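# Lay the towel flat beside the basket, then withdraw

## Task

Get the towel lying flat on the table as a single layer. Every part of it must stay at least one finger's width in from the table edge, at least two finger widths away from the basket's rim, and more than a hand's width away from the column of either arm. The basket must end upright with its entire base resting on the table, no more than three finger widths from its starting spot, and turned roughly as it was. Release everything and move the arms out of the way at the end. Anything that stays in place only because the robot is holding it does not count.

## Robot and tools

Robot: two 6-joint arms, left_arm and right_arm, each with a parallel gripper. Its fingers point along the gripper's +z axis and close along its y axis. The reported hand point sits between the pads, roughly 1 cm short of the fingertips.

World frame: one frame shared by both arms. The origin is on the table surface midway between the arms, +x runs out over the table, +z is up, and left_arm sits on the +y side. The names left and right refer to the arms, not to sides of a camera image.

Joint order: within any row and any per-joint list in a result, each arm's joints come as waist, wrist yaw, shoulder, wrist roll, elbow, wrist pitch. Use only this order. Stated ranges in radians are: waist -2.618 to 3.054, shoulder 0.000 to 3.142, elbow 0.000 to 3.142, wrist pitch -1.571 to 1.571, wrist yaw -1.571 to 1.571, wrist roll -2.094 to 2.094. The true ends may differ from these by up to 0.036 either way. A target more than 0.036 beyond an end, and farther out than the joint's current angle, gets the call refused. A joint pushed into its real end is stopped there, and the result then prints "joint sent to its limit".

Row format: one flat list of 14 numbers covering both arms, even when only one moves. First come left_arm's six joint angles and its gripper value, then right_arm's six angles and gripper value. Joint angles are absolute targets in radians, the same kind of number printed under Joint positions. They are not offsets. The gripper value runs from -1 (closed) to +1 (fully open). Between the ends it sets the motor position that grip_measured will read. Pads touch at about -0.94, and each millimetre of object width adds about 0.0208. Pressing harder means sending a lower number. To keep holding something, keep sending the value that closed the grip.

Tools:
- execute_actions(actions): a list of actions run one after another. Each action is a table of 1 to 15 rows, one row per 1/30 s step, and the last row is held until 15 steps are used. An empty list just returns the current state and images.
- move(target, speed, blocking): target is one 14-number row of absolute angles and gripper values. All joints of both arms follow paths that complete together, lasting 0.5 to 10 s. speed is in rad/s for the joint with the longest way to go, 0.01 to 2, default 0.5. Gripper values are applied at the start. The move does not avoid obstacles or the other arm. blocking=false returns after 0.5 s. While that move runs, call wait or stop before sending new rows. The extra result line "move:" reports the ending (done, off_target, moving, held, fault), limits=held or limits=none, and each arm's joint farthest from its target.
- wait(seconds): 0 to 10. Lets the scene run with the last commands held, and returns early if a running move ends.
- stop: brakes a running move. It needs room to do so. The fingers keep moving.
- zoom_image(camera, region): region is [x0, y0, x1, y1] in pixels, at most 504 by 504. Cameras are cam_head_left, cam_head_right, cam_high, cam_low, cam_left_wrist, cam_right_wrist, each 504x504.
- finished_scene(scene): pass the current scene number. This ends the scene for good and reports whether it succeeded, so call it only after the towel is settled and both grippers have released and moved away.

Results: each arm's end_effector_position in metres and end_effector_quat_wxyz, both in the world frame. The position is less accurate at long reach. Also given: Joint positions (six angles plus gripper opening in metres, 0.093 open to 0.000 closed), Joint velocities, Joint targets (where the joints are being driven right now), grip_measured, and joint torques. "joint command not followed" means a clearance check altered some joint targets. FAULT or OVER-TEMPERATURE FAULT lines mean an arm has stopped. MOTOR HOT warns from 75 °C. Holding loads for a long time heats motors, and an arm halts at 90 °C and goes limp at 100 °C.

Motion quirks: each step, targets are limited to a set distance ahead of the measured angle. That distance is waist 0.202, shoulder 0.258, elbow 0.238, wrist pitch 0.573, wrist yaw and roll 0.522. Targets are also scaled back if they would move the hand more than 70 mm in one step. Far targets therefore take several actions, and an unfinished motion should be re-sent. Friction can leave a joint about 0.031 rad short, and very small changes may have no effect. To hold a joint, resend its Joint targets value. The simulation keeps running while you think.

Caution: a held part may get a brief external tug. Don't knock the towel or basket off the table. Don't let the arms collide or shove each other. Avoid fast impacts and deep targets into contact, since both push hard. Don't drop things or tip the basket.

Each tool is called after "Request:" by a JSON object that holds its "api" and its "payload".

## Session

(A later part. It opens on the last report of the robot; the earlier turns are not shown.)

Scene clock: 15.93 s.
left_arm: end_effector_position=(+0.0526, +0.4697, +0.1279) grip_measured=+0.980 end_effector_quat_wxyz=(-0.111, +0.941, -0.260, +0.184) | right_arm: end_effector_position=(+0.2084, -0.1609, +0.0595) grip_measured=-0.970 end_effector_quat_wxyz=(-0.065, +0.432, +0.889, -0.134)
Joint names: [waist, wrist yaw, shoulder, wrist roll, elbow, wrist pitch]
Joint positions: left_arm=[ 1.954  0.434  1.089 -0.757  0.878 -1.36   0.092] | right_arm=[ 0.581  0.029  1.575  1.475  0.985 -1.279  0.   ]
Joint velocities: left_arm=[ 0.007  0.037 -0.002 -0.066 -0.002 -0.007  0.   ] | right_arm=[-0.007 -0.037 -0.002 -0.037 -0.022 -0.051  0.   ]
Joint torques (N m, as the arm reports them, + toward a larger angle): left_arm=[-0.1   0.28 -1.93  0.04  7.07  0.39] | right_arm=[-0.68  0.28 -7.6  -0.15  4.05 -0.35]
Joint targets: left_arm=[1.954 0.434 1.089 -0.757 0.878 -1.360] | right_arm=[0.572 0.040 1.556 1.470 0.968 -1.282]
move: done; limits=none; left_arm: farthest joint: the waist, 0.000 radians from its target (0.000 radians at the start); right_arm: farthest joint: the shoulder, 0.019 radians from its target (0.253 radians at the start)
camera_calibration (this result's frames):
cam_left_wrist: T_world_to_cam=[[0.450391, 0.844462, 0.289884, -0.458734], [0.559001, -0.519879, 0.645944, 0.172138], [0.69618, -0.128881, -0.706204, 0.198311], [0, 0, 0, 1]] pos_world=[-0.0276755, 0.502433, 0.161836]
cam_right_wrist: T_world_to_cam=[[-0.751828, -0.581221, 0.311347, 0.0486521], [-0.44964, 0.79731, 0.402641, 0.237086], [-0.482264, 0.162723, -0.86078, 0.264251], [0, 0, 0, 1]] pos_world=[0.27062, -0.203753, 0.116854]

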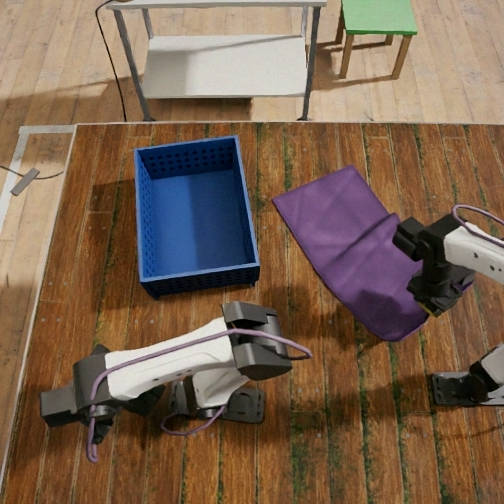

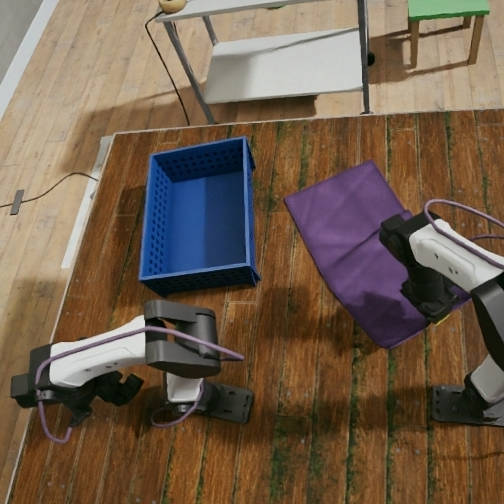

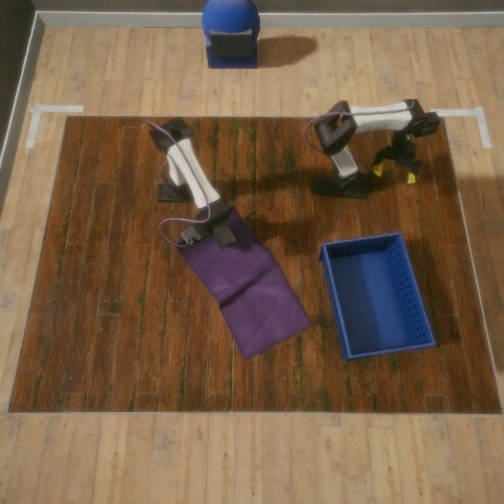

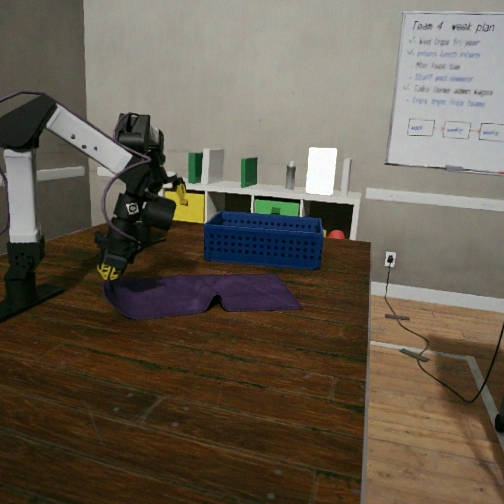

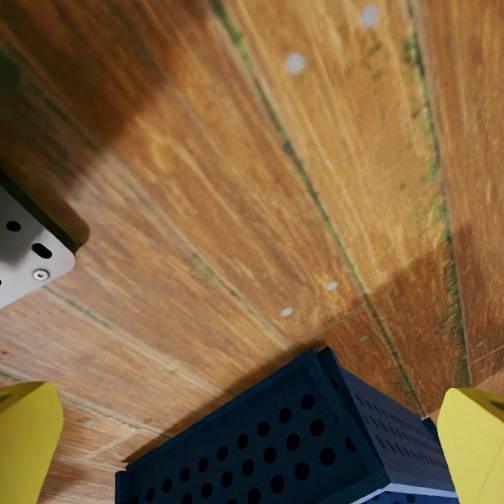

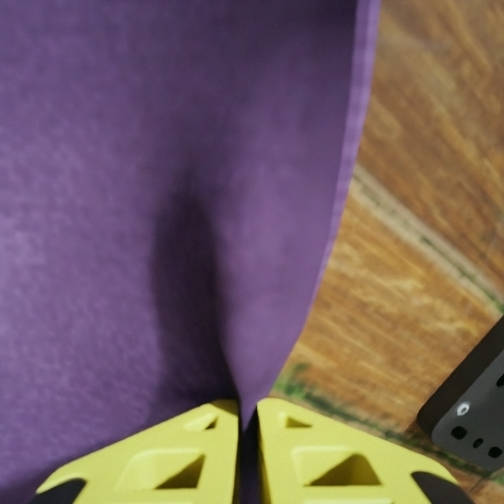

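Request:
{"api": "move", "payload": {"target": [1.954,0.434,1.089,-0.757,0.878,-1.36,1, 0.083,0.255,1.523,0.67,0.945,-1.153,-1], "speed": 0.6}}

Scene clock: 18.30 s.
left_arm: end_effector_position=(+0.0526, +0.4697, +0.1279) grip_measured=+0.980 end_effector_quat_wxyz=(-0.111, +0.941, -0.260, +0.184) | right_arm: end_effector_position=(+0.2596, -0.2816, +0.0595) grip_measured=-0.970 end_effector_quat_wxyz=(-0.036, +0.282, +0.948, -0.144)
Joint names: [waist, wrist yaw, shoulder, wrist roll, elbow, wrist pitch]
Joint positions: left_arm=[ 1.954  0.434  1.089 -0.757  0.878 -1.36   0.092] | right_arm=[ 0.091  0.243  1.543  0.676  0.963 -1.166  0.   ]
Joint velocities: left_arm=[-0.002  0.037 -0.002 -0.037 -0.007 -0.037 -0.002] | right_arm=[-0.012  0.081 -0.017 -0.051 -0.027  0.022  0.   ]
Joint torques (N m, as the arm reports them, + toward a larger angle): left_arm=[-0.09  0.29 -1.93  0.04  7.08  0.38] | right_arm=[-0.62  0.43 -7.71 -0.19  4.32  0.14]
Joint targets: left_arm=[1.954 0.434 1.089 -0.757 0.878 -1.360] | right_arm=[0.083 0.255 1.523 0.670 0.945 -1.153]
move: done; limits=none; left_arm: farthest joint: the waist, 0.000 radians from its target (0.000 radians at the start); right_arm: farthest joint: the shoulder, 0.020 radians from its target (0.052 radians at the start)
camera_calibration (this result's frames):
cam_left_wrist: T_world_to_cam=[[0.450391, 0.844462, 0.289884, -0.458734], [0.559001, -0.519879, 0.645944, 0.172138], [0.69618, -0.128881, -0.706204, 0.198311], [0, 0, 0, 1]] pos_world=[-0.0276755, 0.502433, 0.161836]
cam_right_wrist: T_world_to_cam=[[-0.527427, -0.790922, 0.310263, -0.1002], [-0.687362, 0.611878, 0.39133, 0.36652], [-0.499355, -0.00686503, -0.866371, 0.26561], [0, 0, 0, 1]] pos_world=[0.331717, -0.301693, 0.117775]

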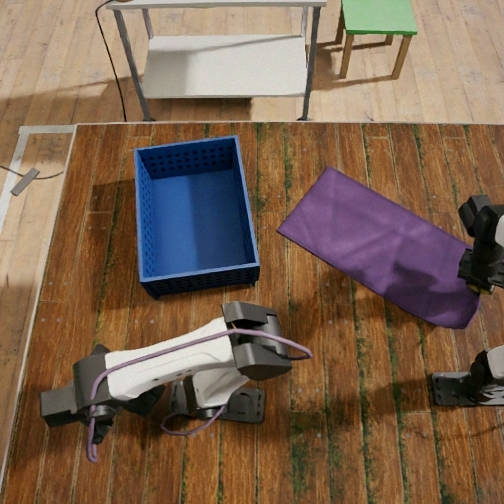

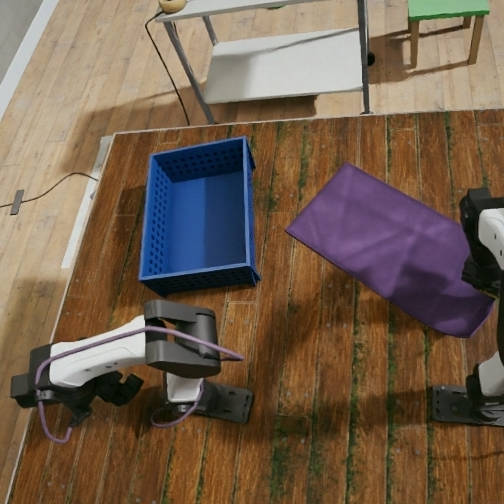

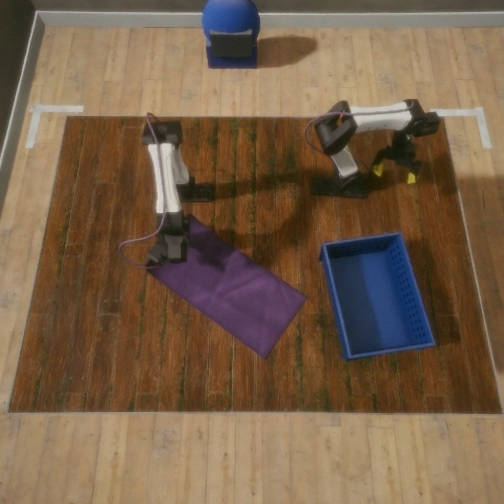

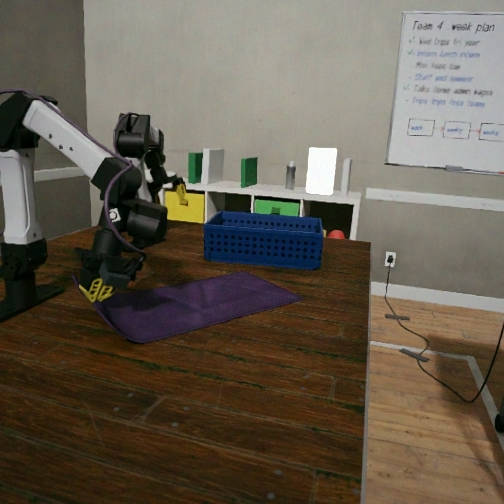

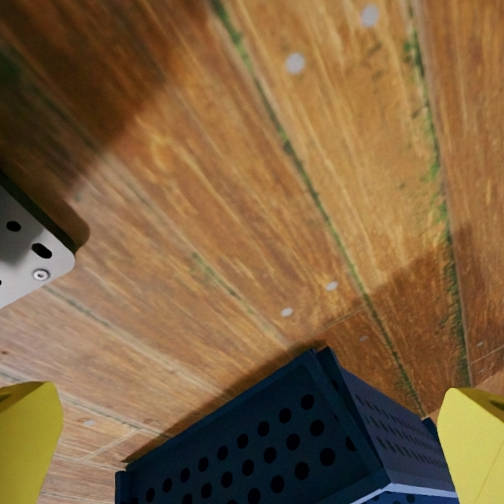

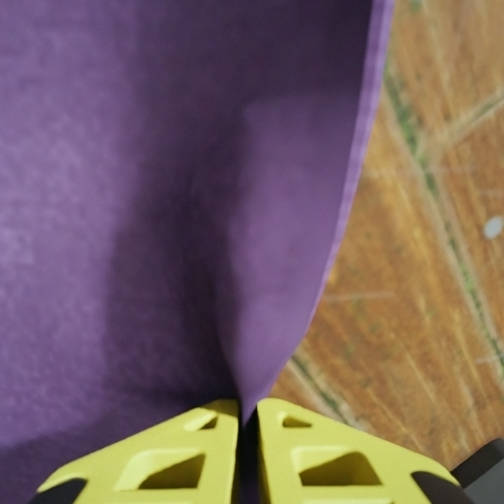

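Request:
{"api": "move", "payload": {"target": [1.954,0.434,1.089,-0.757,0.878,-1.36,1, -0.298,0.31,1.92,-0.17,1.385,-0.972,-1], "speed": 0.55}}

Request:
{"api": "zoom_image", "payload": {"camera": "cam_low", "region": [0, 240, 300, 440]}}

Request:
{"api": "zoom_image", "payload": {"camera": "cam_high", "region": [80, 170, 300, 390]}}

Scene clock: 21.57 s.
left_arm: end_effector_position=(+0.0526, +0.4697, +0.1279) grip_measured=+0.980 end_effector_quat_wxyz=(-0.111, +0.941, -0.260, +0.184) | right_arm: end_effector_position=(+0.3741, -0.4125, +0.0542) grip_measured=-0.970 end_effector_quat_wxyz=(-0.014, +0.074, +0.986, -0.150)
Joint names: [waist, wrist yaw, shoulder, wrist roll, elbow, wrist pitch]
Joint positions: left_arm=[ 1.954  0.434  1.089 -0.757  0.878 -1.36   0.092] | right_arm=[-0.292  0.3    1.904 -0.164  1.365 -0.988  0.   ]
Joint velocities: left_arm=[ 0.007  0.007  0.017 -0.066  0.002  0.022 -0.002] | right_arm=[ 0.002 -0.081  0.017 -0.022  0.022  0.022  0.   ]
Joint torques (N m, as the arm reports them, + toward a larger angle): left_arm=[-0.08  0.29 -1.96  0.04  7.09  0.39] | right_arm=[-0.42  0.42 -9.11 -0.18  7.33  0.67]
Joint targets: left_arm=[1.954 0.434 1.089 -0.757 0.878 -1.360] | right_arm=[-0.298 0.310 1.920 -0.170 1.385 -0.972]
move: done; limits=none; left_arm: farthest joint: the waist, 0.000 radians from its target (0.000 radians at the start); right_arm: farthest joint: the elbow, 0.020 radians from its target (0.422 radians at the start)
camera_calibration (this result's frames):
cam_left_wrist: T_world_to_cam=[[0.450391, 0.844462, 0.289884, -0.458734], [0.559001, -0.519879, 0.645944, 0.172138], [0.69618, -0.128881, -0.706204, 0.198311], [0, 0, 0, 1]] pos_world=[-0.0276755, 0.502433, 0.161836]
cam_right_wrist: T_world_to_cam=[[-0.148009, -0.937685, 0.314389, -0.344368], [-0.871665, 0.273863, 0.406447, 0.456019], [-0.467219, -0.213884, -0.857881, 0.21939], [0, 0, 0, 1]] pos_world=[0.449029, -0.400871, 0.111129]

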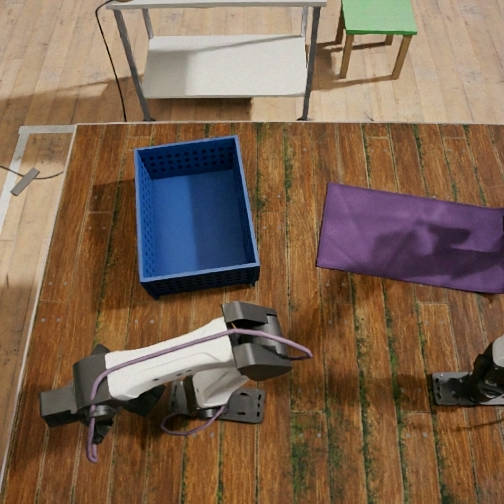

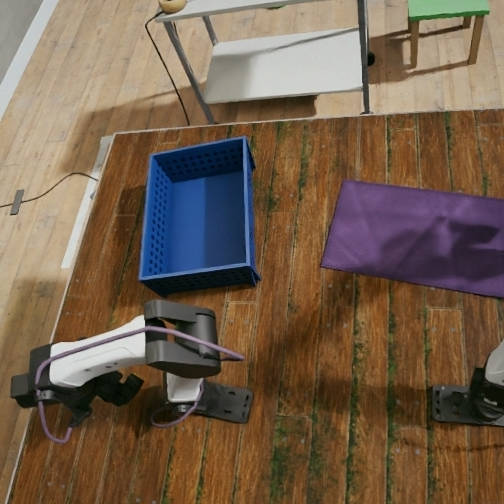

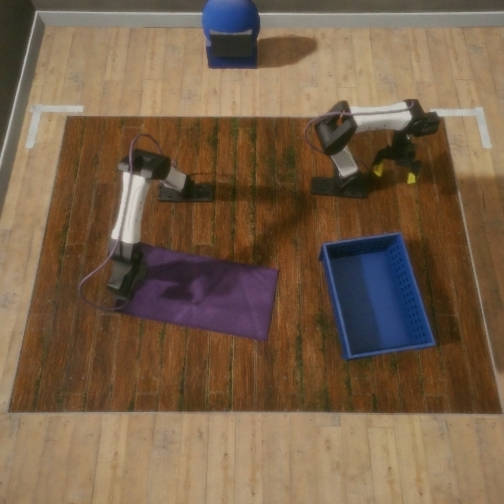

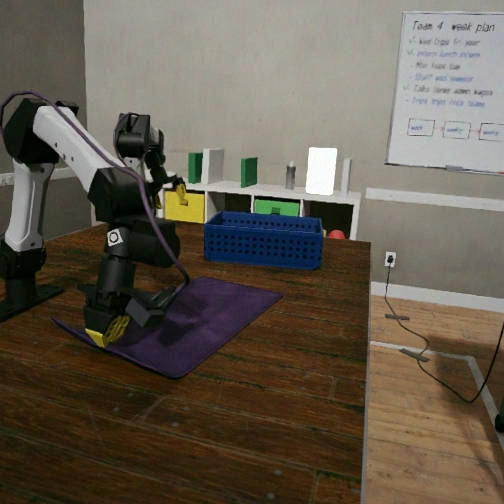

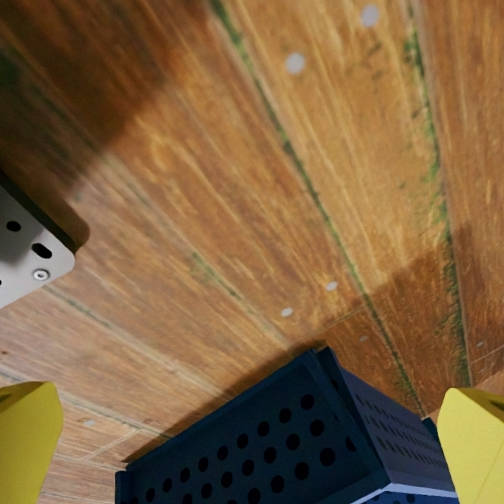

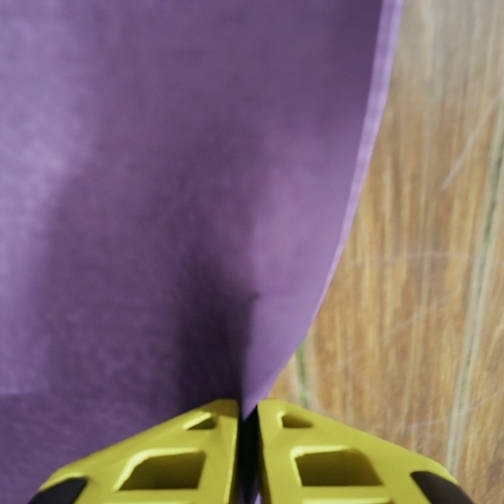

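Region (0, 240, 300, 440) of cam_low's 504x504 image, scaled by 1.680, with more detail than that image has.

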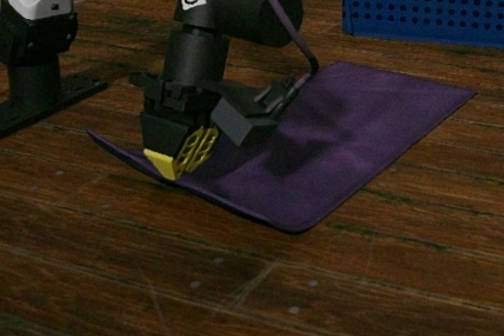

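Region (80, 170, 300, 390) of cam_high's 504x504 image, scaled by 2.291, with more detail than that image has.

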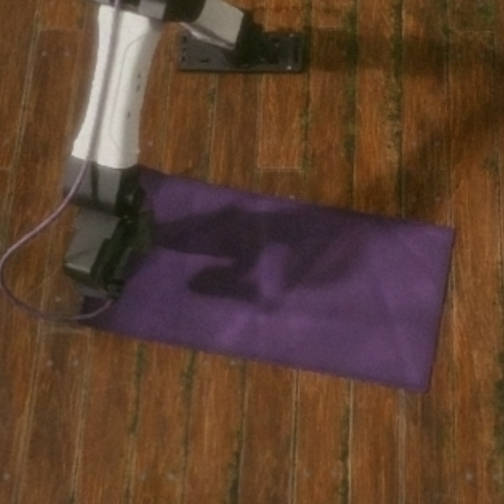

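Request:
{"api": "move", "payload": {"target": [1.954,0.434,1.089,-0.757,0.878,-1.36,1, -0.37,0.31,1.967,-0.238,1.296,-0.848,-1], "speed": 0.2}}

Request:
{"api": "zoom_image", "payload": {"camera": "cam_low", "region": [0, 240, 300, 440]}}

Scene clock: 23.40 s.
left_arm: end_effector_position=(+0.0526, +0.4697, +0.1279) grip_measured=+0.980 end_effector_quat_wxyz=(-0.111, +0.941, -0.260, +0.184) | right_arm: end_effector_position=(+0.3696, -0.4377, +0.0261) grip_measured=-0.970 end_effector_quat_wxyz=(-0.015, +0.076, +0.985, -0.152)
Joint names: [waist, wrist yaw, shoulder, wrist roll, elbow, wrist pitch]
Joint positions: left_arm=[ 1.954  0.434  1.089 -0.757  0.878 -1.36   0.092] | right_arm=[-0.361  0.3    1.952 -0.232  1.312 -0.867  0.   ]
Joint velocities: left_arm=[-0.017 -0.022  0.012  0.095 -0.002 -0.081 -0.001] | right_arm=[-0.012  0.037  0.002 -0.051 -0.012 -0.051  0.   ]
Joint torques (N m, as the arm reports them, + toward a larger angle): left_arm=[-0.1   0.28 -1.94  0.04  7.08  0.39] | right_arm=[-0.64  0.41 -9.44 -0.15  4.77  0.74]
Joint targets: left_arm=[1.954 0.434 1.089 -0.757 0.878 -1.360] | right_arm=[-0.370 0.310 1.967 -0.238 1.296 -0.848]
move: done; limits=none; left_arm: farthest joint: the waist, 0.000 radians from its target (0.000 radians at the start); right_arm: farthest joint: the wrist pitch, 0.019 radians from its target (0.140 radians at the start)
camera_calibration (this result's frames):
cam_left_wrist: T_world_to_cam=[[0.450391, 0.844462, 0.289884, -0.458734], [0.559001, -0.519879, 0.645944, 0.172138], [0.69618, -0.128881, -0.706204, 0.198311], [0, 0, 0, 1]] pos_world=[-0.0276755, 0.502433, 0.161836]
cam_right_wrist: T_world_to_cam=[[-0.151886, -0.935734, 0.318328, -0.357646], [-0.869697, 0.279553, 0.406789, 0.472229], [-0.469636, -0.215064, -0.856265, 0.188198], [0, 0, 0, 1]] pos_world=[0.44476, -0.4262, 0.0828987]

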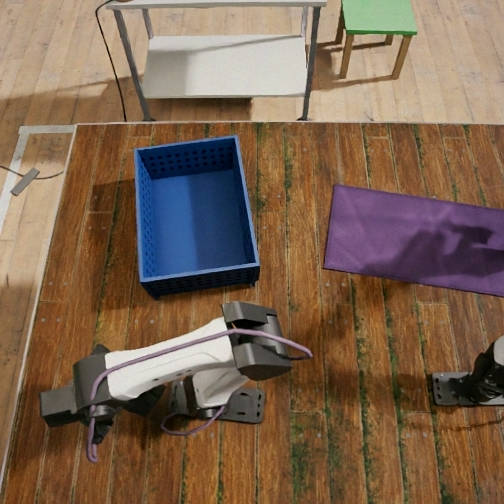

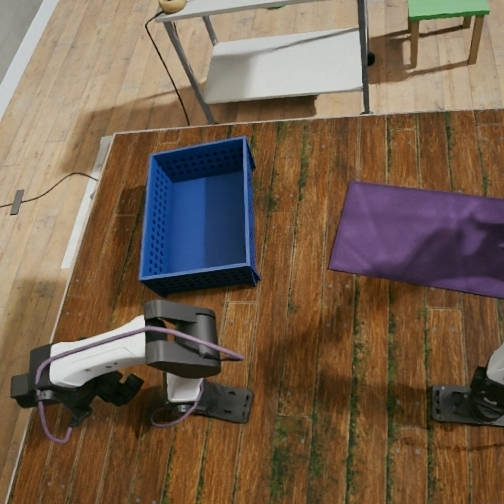

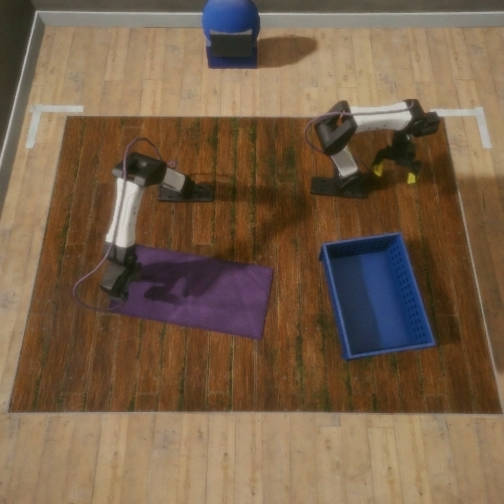

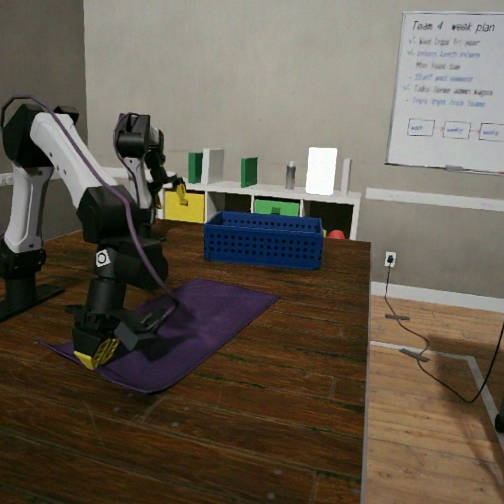

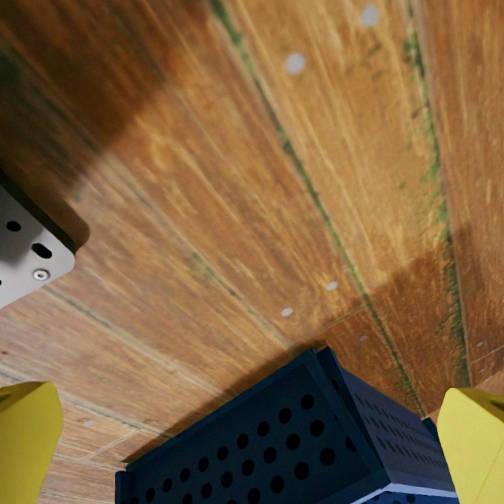

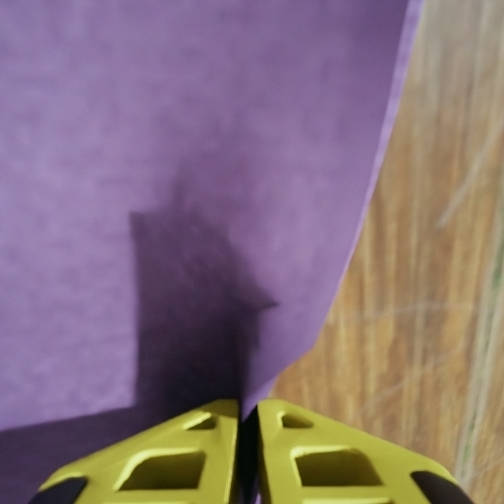

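Region (0, 240, 300, 440) of cam_low's 504x504 image, scaled by 1.680, with more detail than that image has.

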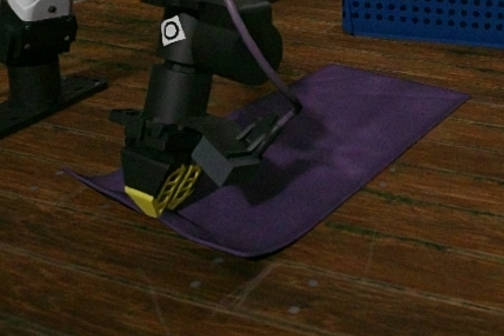

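Request:
{"api": "execute_actions", "payload": {"actions": [[[1.954,0.434,1.089,-0.757,0.878,-1.36,1,-0.37,0.31,1.967,-0.238,1.296,-0.848,-0.9],[1.954,0.434,1.089,-0.757,0.878,-1.36,1,-0.37,0.31,1.967,-0.238,1.296,-0.848,-0.8],[1.954,0.434,1.089,-0.757,0.878,-1.36,1,-0.37,0.31,1.967,-0.238,1.296,-0.848,-0.7],[1.954,0.434,1.089,-0.757,0.878,-1.36,1,-0.37,0.31,1.967,-0.238,1.296,-0.848,-0.6],[1.954,0.434,1.089,-0.757,0.878,-1.36,1,-0.37,0.31,1.967,-0.238,1.296,-0.848,-0.5],[1.954,0.434,1.089,-0.757,0.878,-1.36,1,-0.37,0.31,1.967,-0.238,1.296,-0.848,-0.4],[1.954,0.434,1.089,-0.757,0.878,-1.36,1,-0.37,0.31,1.967,-0.238,1.296,-0.848,-0.3],[1.954,0.434,1.089,-0.757,0.878,-1.36,1,-0.37,0.31,1.967,-0.238,1.296,-0.848,-0.2],[1.954,0.434,1.089,-0.757,0.878,-1.36,1,-0.37,0.31,1.967,-0.238,1.296,-0.848,-0.1]]]}}

Request:
{"api": "zoom_image", "payload": {"camera": "cam_low", "region": [0, 240, 300, 440]}}

Scene clock: 24.40 s.
left_arm: end_effector_position=(+0.0526, +0.4697, +0.1279) grip_measured=+0.980 end_effector_quat_wxyz=(-0.111, +0.941, -0.260, +0.184) | right_arm: end_effector_position=(+0.3702, -0.4383, +0.0263) grip_measured=-0.102 end_effector_quat_wxyz=(-0.013, +0.076, +0.985, -0.154)
Joint names: [waist, wrist yaw, shoulder, wrist roll, elbow, wrist pitch]
Joint positions: left_arm=[ 1.954  0.434  1.089 -0.757  0.878 -1.36   0.092] | right_arm=[-0.361  0.303  1.952 -0.233  1.312 -0.864  0.04 ]
Joint velocities: left_arm=[ 0.007  0.051  0.007  0.051 -0.022 -0.007  0.001] | right_arm=[-0.017 -0.007  0.007 -0.037  0.017 -0.037  0.001]
Joint torques (N m, as the arm reports them, + toward a larger angle): left_arm=[-0.1   0.28 -1.92  0.04  7.06  0.38] | right_arm=[-0.65  0.38 -9.46 -0.17  4.77  0.73]
Joint targets: left_arm=[1.954 0.434 1.089 -0.757 0.878 -1.360] | right_arm=[-0.370 0.310 1.967 -0.238 1.296 -0.848]
camera_calibration (this result's frames):
cam_left_wrist: T_world_to_cam=[[0.450391, 0.844462, 0.289884, -0.458734], [0.559001, -0.519879, 0.645944, 0.172138], [0.69618, -0.128881, -0.706204, 0.198311], [0, 0, 0, 1]] pos_world=[-0.0276755, 0.502433, 0.161836]
cam_right_wrist: T_world_to_cam=[[-0.151649, -0.934813, 0.321135, -0.357959], [-0.870776, 0.280083, 0.404107, 0.473569], [-0.467709, -0.218354, -0.856487, 0.18634], [0, 0, 0, 1]] pos_world=[0.445241, -0.426575, 0.0831783]

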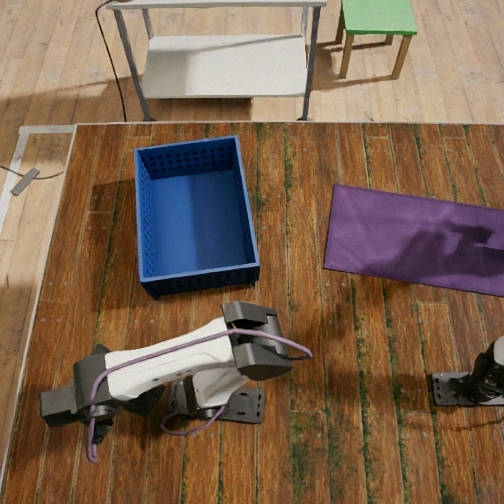

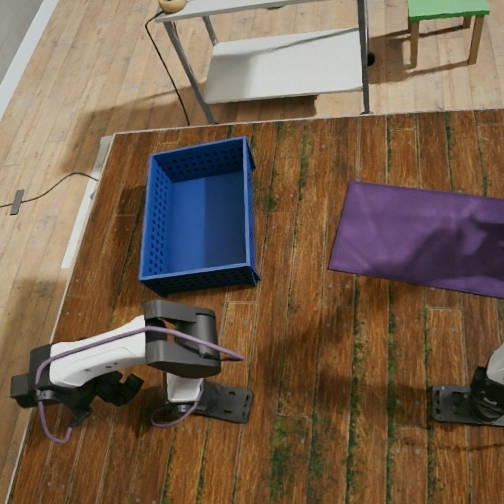

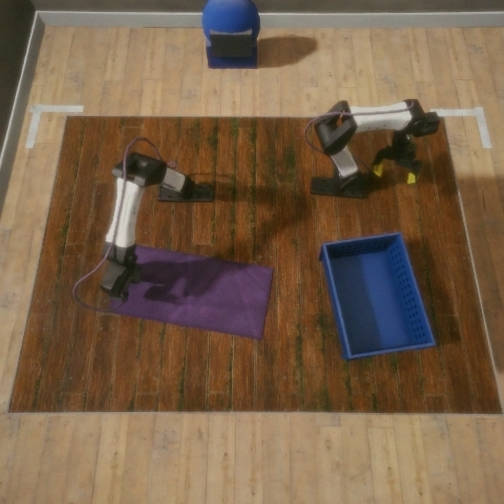

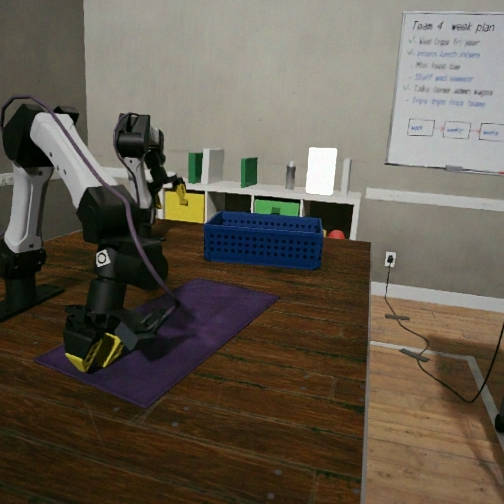

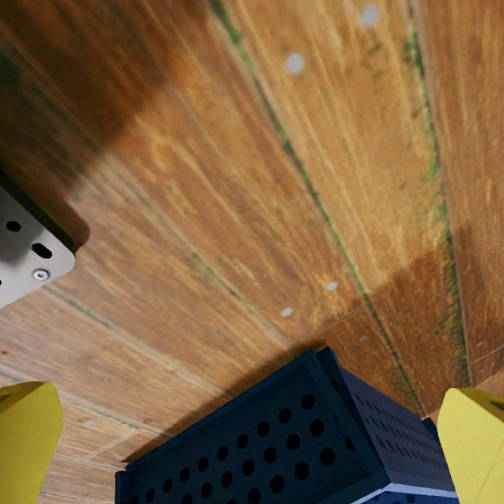

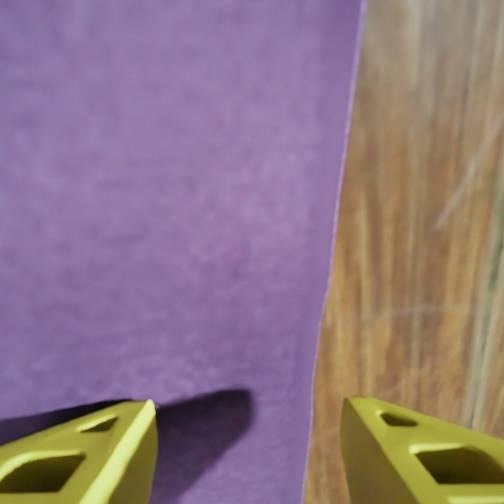

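Region (0, 240, 300, 440) of cam_low's 504x504 image, scaled by 1.680, with more detail than that image has.

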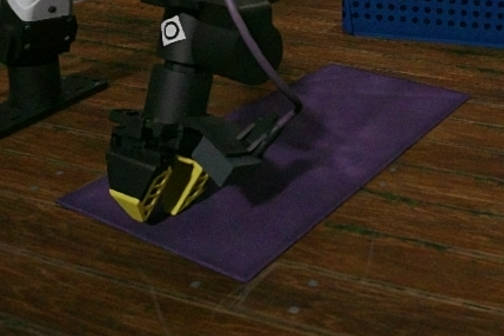

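Flat. Retreating (keeping the opening unchanged so the inner finger doesn't touch the cloth).

Request:
{"api": "move", "payload": {"target": [1.954,0.434,1.089,-0.757,0.878,-1.36,1, -1.1,0.3,1.1,-0.238,1.2,-1.2,-0.1], "speed": 0.8}}

Request:
{"api": "zoom_image", "payload": {"camera": "cam_high", "region": [80, 170, 300, 390]}}

Scene clock: 26.60 s.
left_arm: end_effector_position=(+0.0526, +0.4697, +0.1279) grip_measured=+0.980 end_effector_quat_wxyz=(-0.111, +0.941, -0.260, +0.184) | right_arm: end_effector_position=(+0.1151, -0.5027, +0.2293) grip_measured=-0.101 end_effector_quat_wxyz=(+0.098, +0.438, +0.853, -0.264)
Joint names: [waist, wrist yaw, shoulder, wrist roll, elbow, wrist pitch]
Joint positions: left_arm=[ 1.954  0.434  1.089 -0.757  0.878 -1.36   0.092] | right_arm=[-1.091  0.302  1.106 -0.233  1.217 -1.188  0.04 ]
Joint velocities: left_arm=[ 0.007 -0.007  0.002  0.095 -0.012  0.007 -0.001] | right_arm=[ 0.007  0.066 -0.017 -0.081 -0.007 -0.051 -0.001]
Joint torques (N m, as the arm reports them, + toward a larger angle): left_arm=[-0.09  0.29 -1.94  0.04  7.09  0.38] | right_arm=[-0.67  0.24 -3.23 -0.16  5.39  1.31]
Joint targets: left_arm=[1.954 0.434 1.089 -0.757 0.878 -1.360] | right_arm=[-1.100 0.300 1.100 -0.238 1.200 -1.200]
move: done; limits=none; left_arm: farthest joint: the waist, 0.000 radians from its target (0.000 radians at the start); right_arm: farthest joint: the elbow, 0.017 radians from its target (0.112 radians at the start)
camera_calibration (this result's frames):
cam_left_wrist: T_world_to_cam=[[0.450391, 0.844462, 0.289884, -0.458734], [0.559001, -0.519879, 0.645944, 0.172138], [0.69618, -0.128881, -0.706204, 0.198311], [0, 0, 0, 1]] pos_world=[-0.0276755, 0.502433, 0.161836]
cam_right_wrist: T_world_to_cam=[[-0.803793, -0.461294, 0.375666, -0.221452], [-0.500743, 0.865553, -0.00856946, 0.533786], [-0.321206, -0.195, -0.926716, 0.237805], [0, 0, 0, 1]] pos_world=[0.165673, -0.517803, 0.308144]

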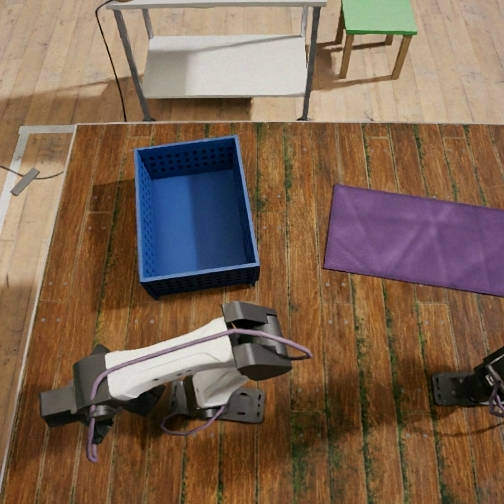

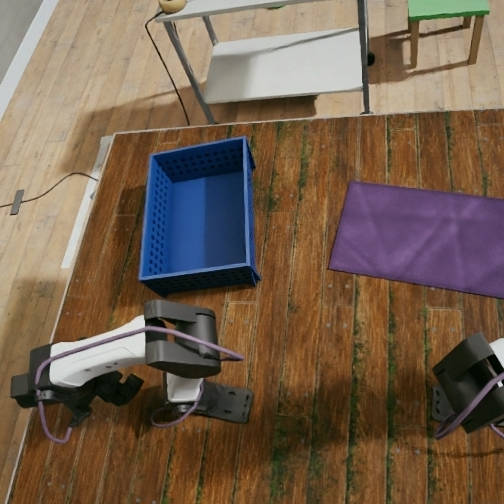

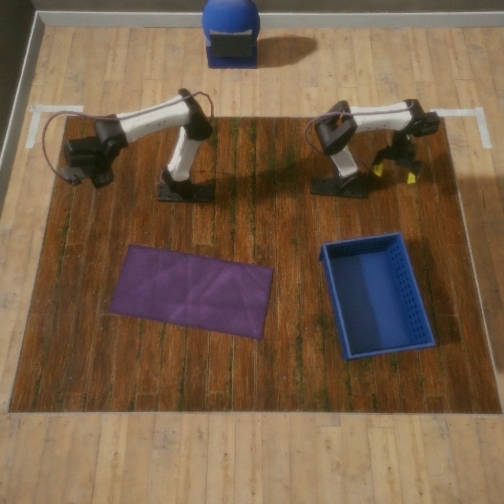

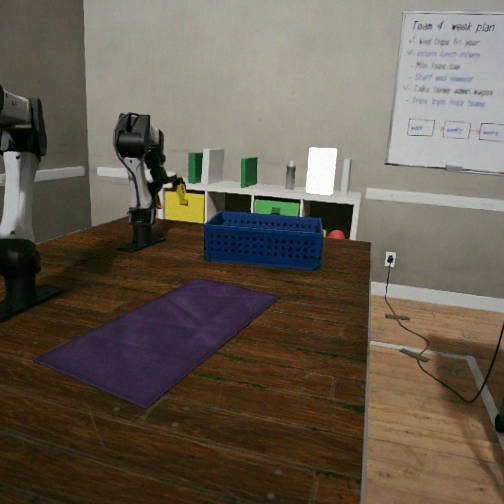

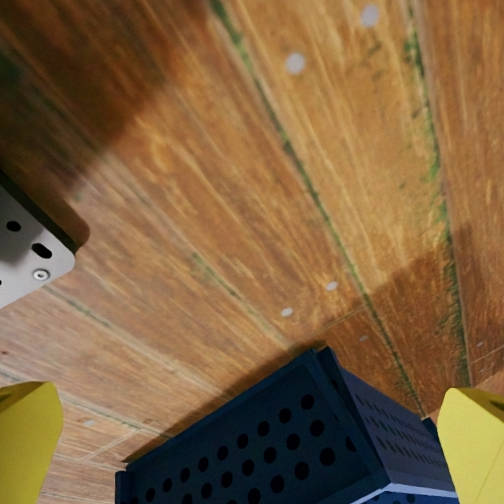

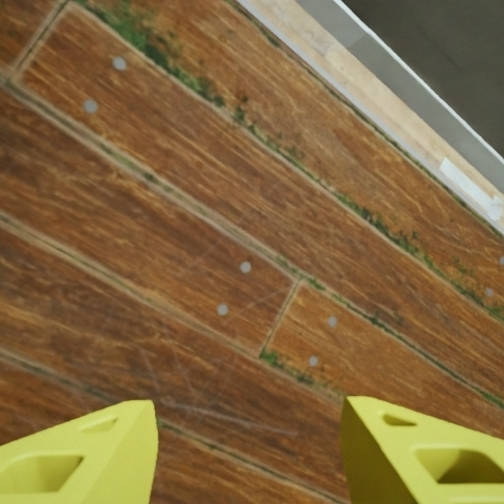

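Region (80, 170, 300, 390) of cam_high's 504x504 image, scaled by 2.291, with more detail than that image has.

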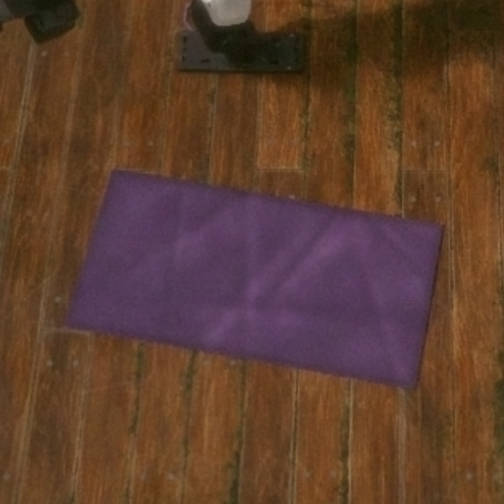

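Request:
{"api": "finished_scene", "payload": {"scene": 2}}

The scene is finished: the task was done.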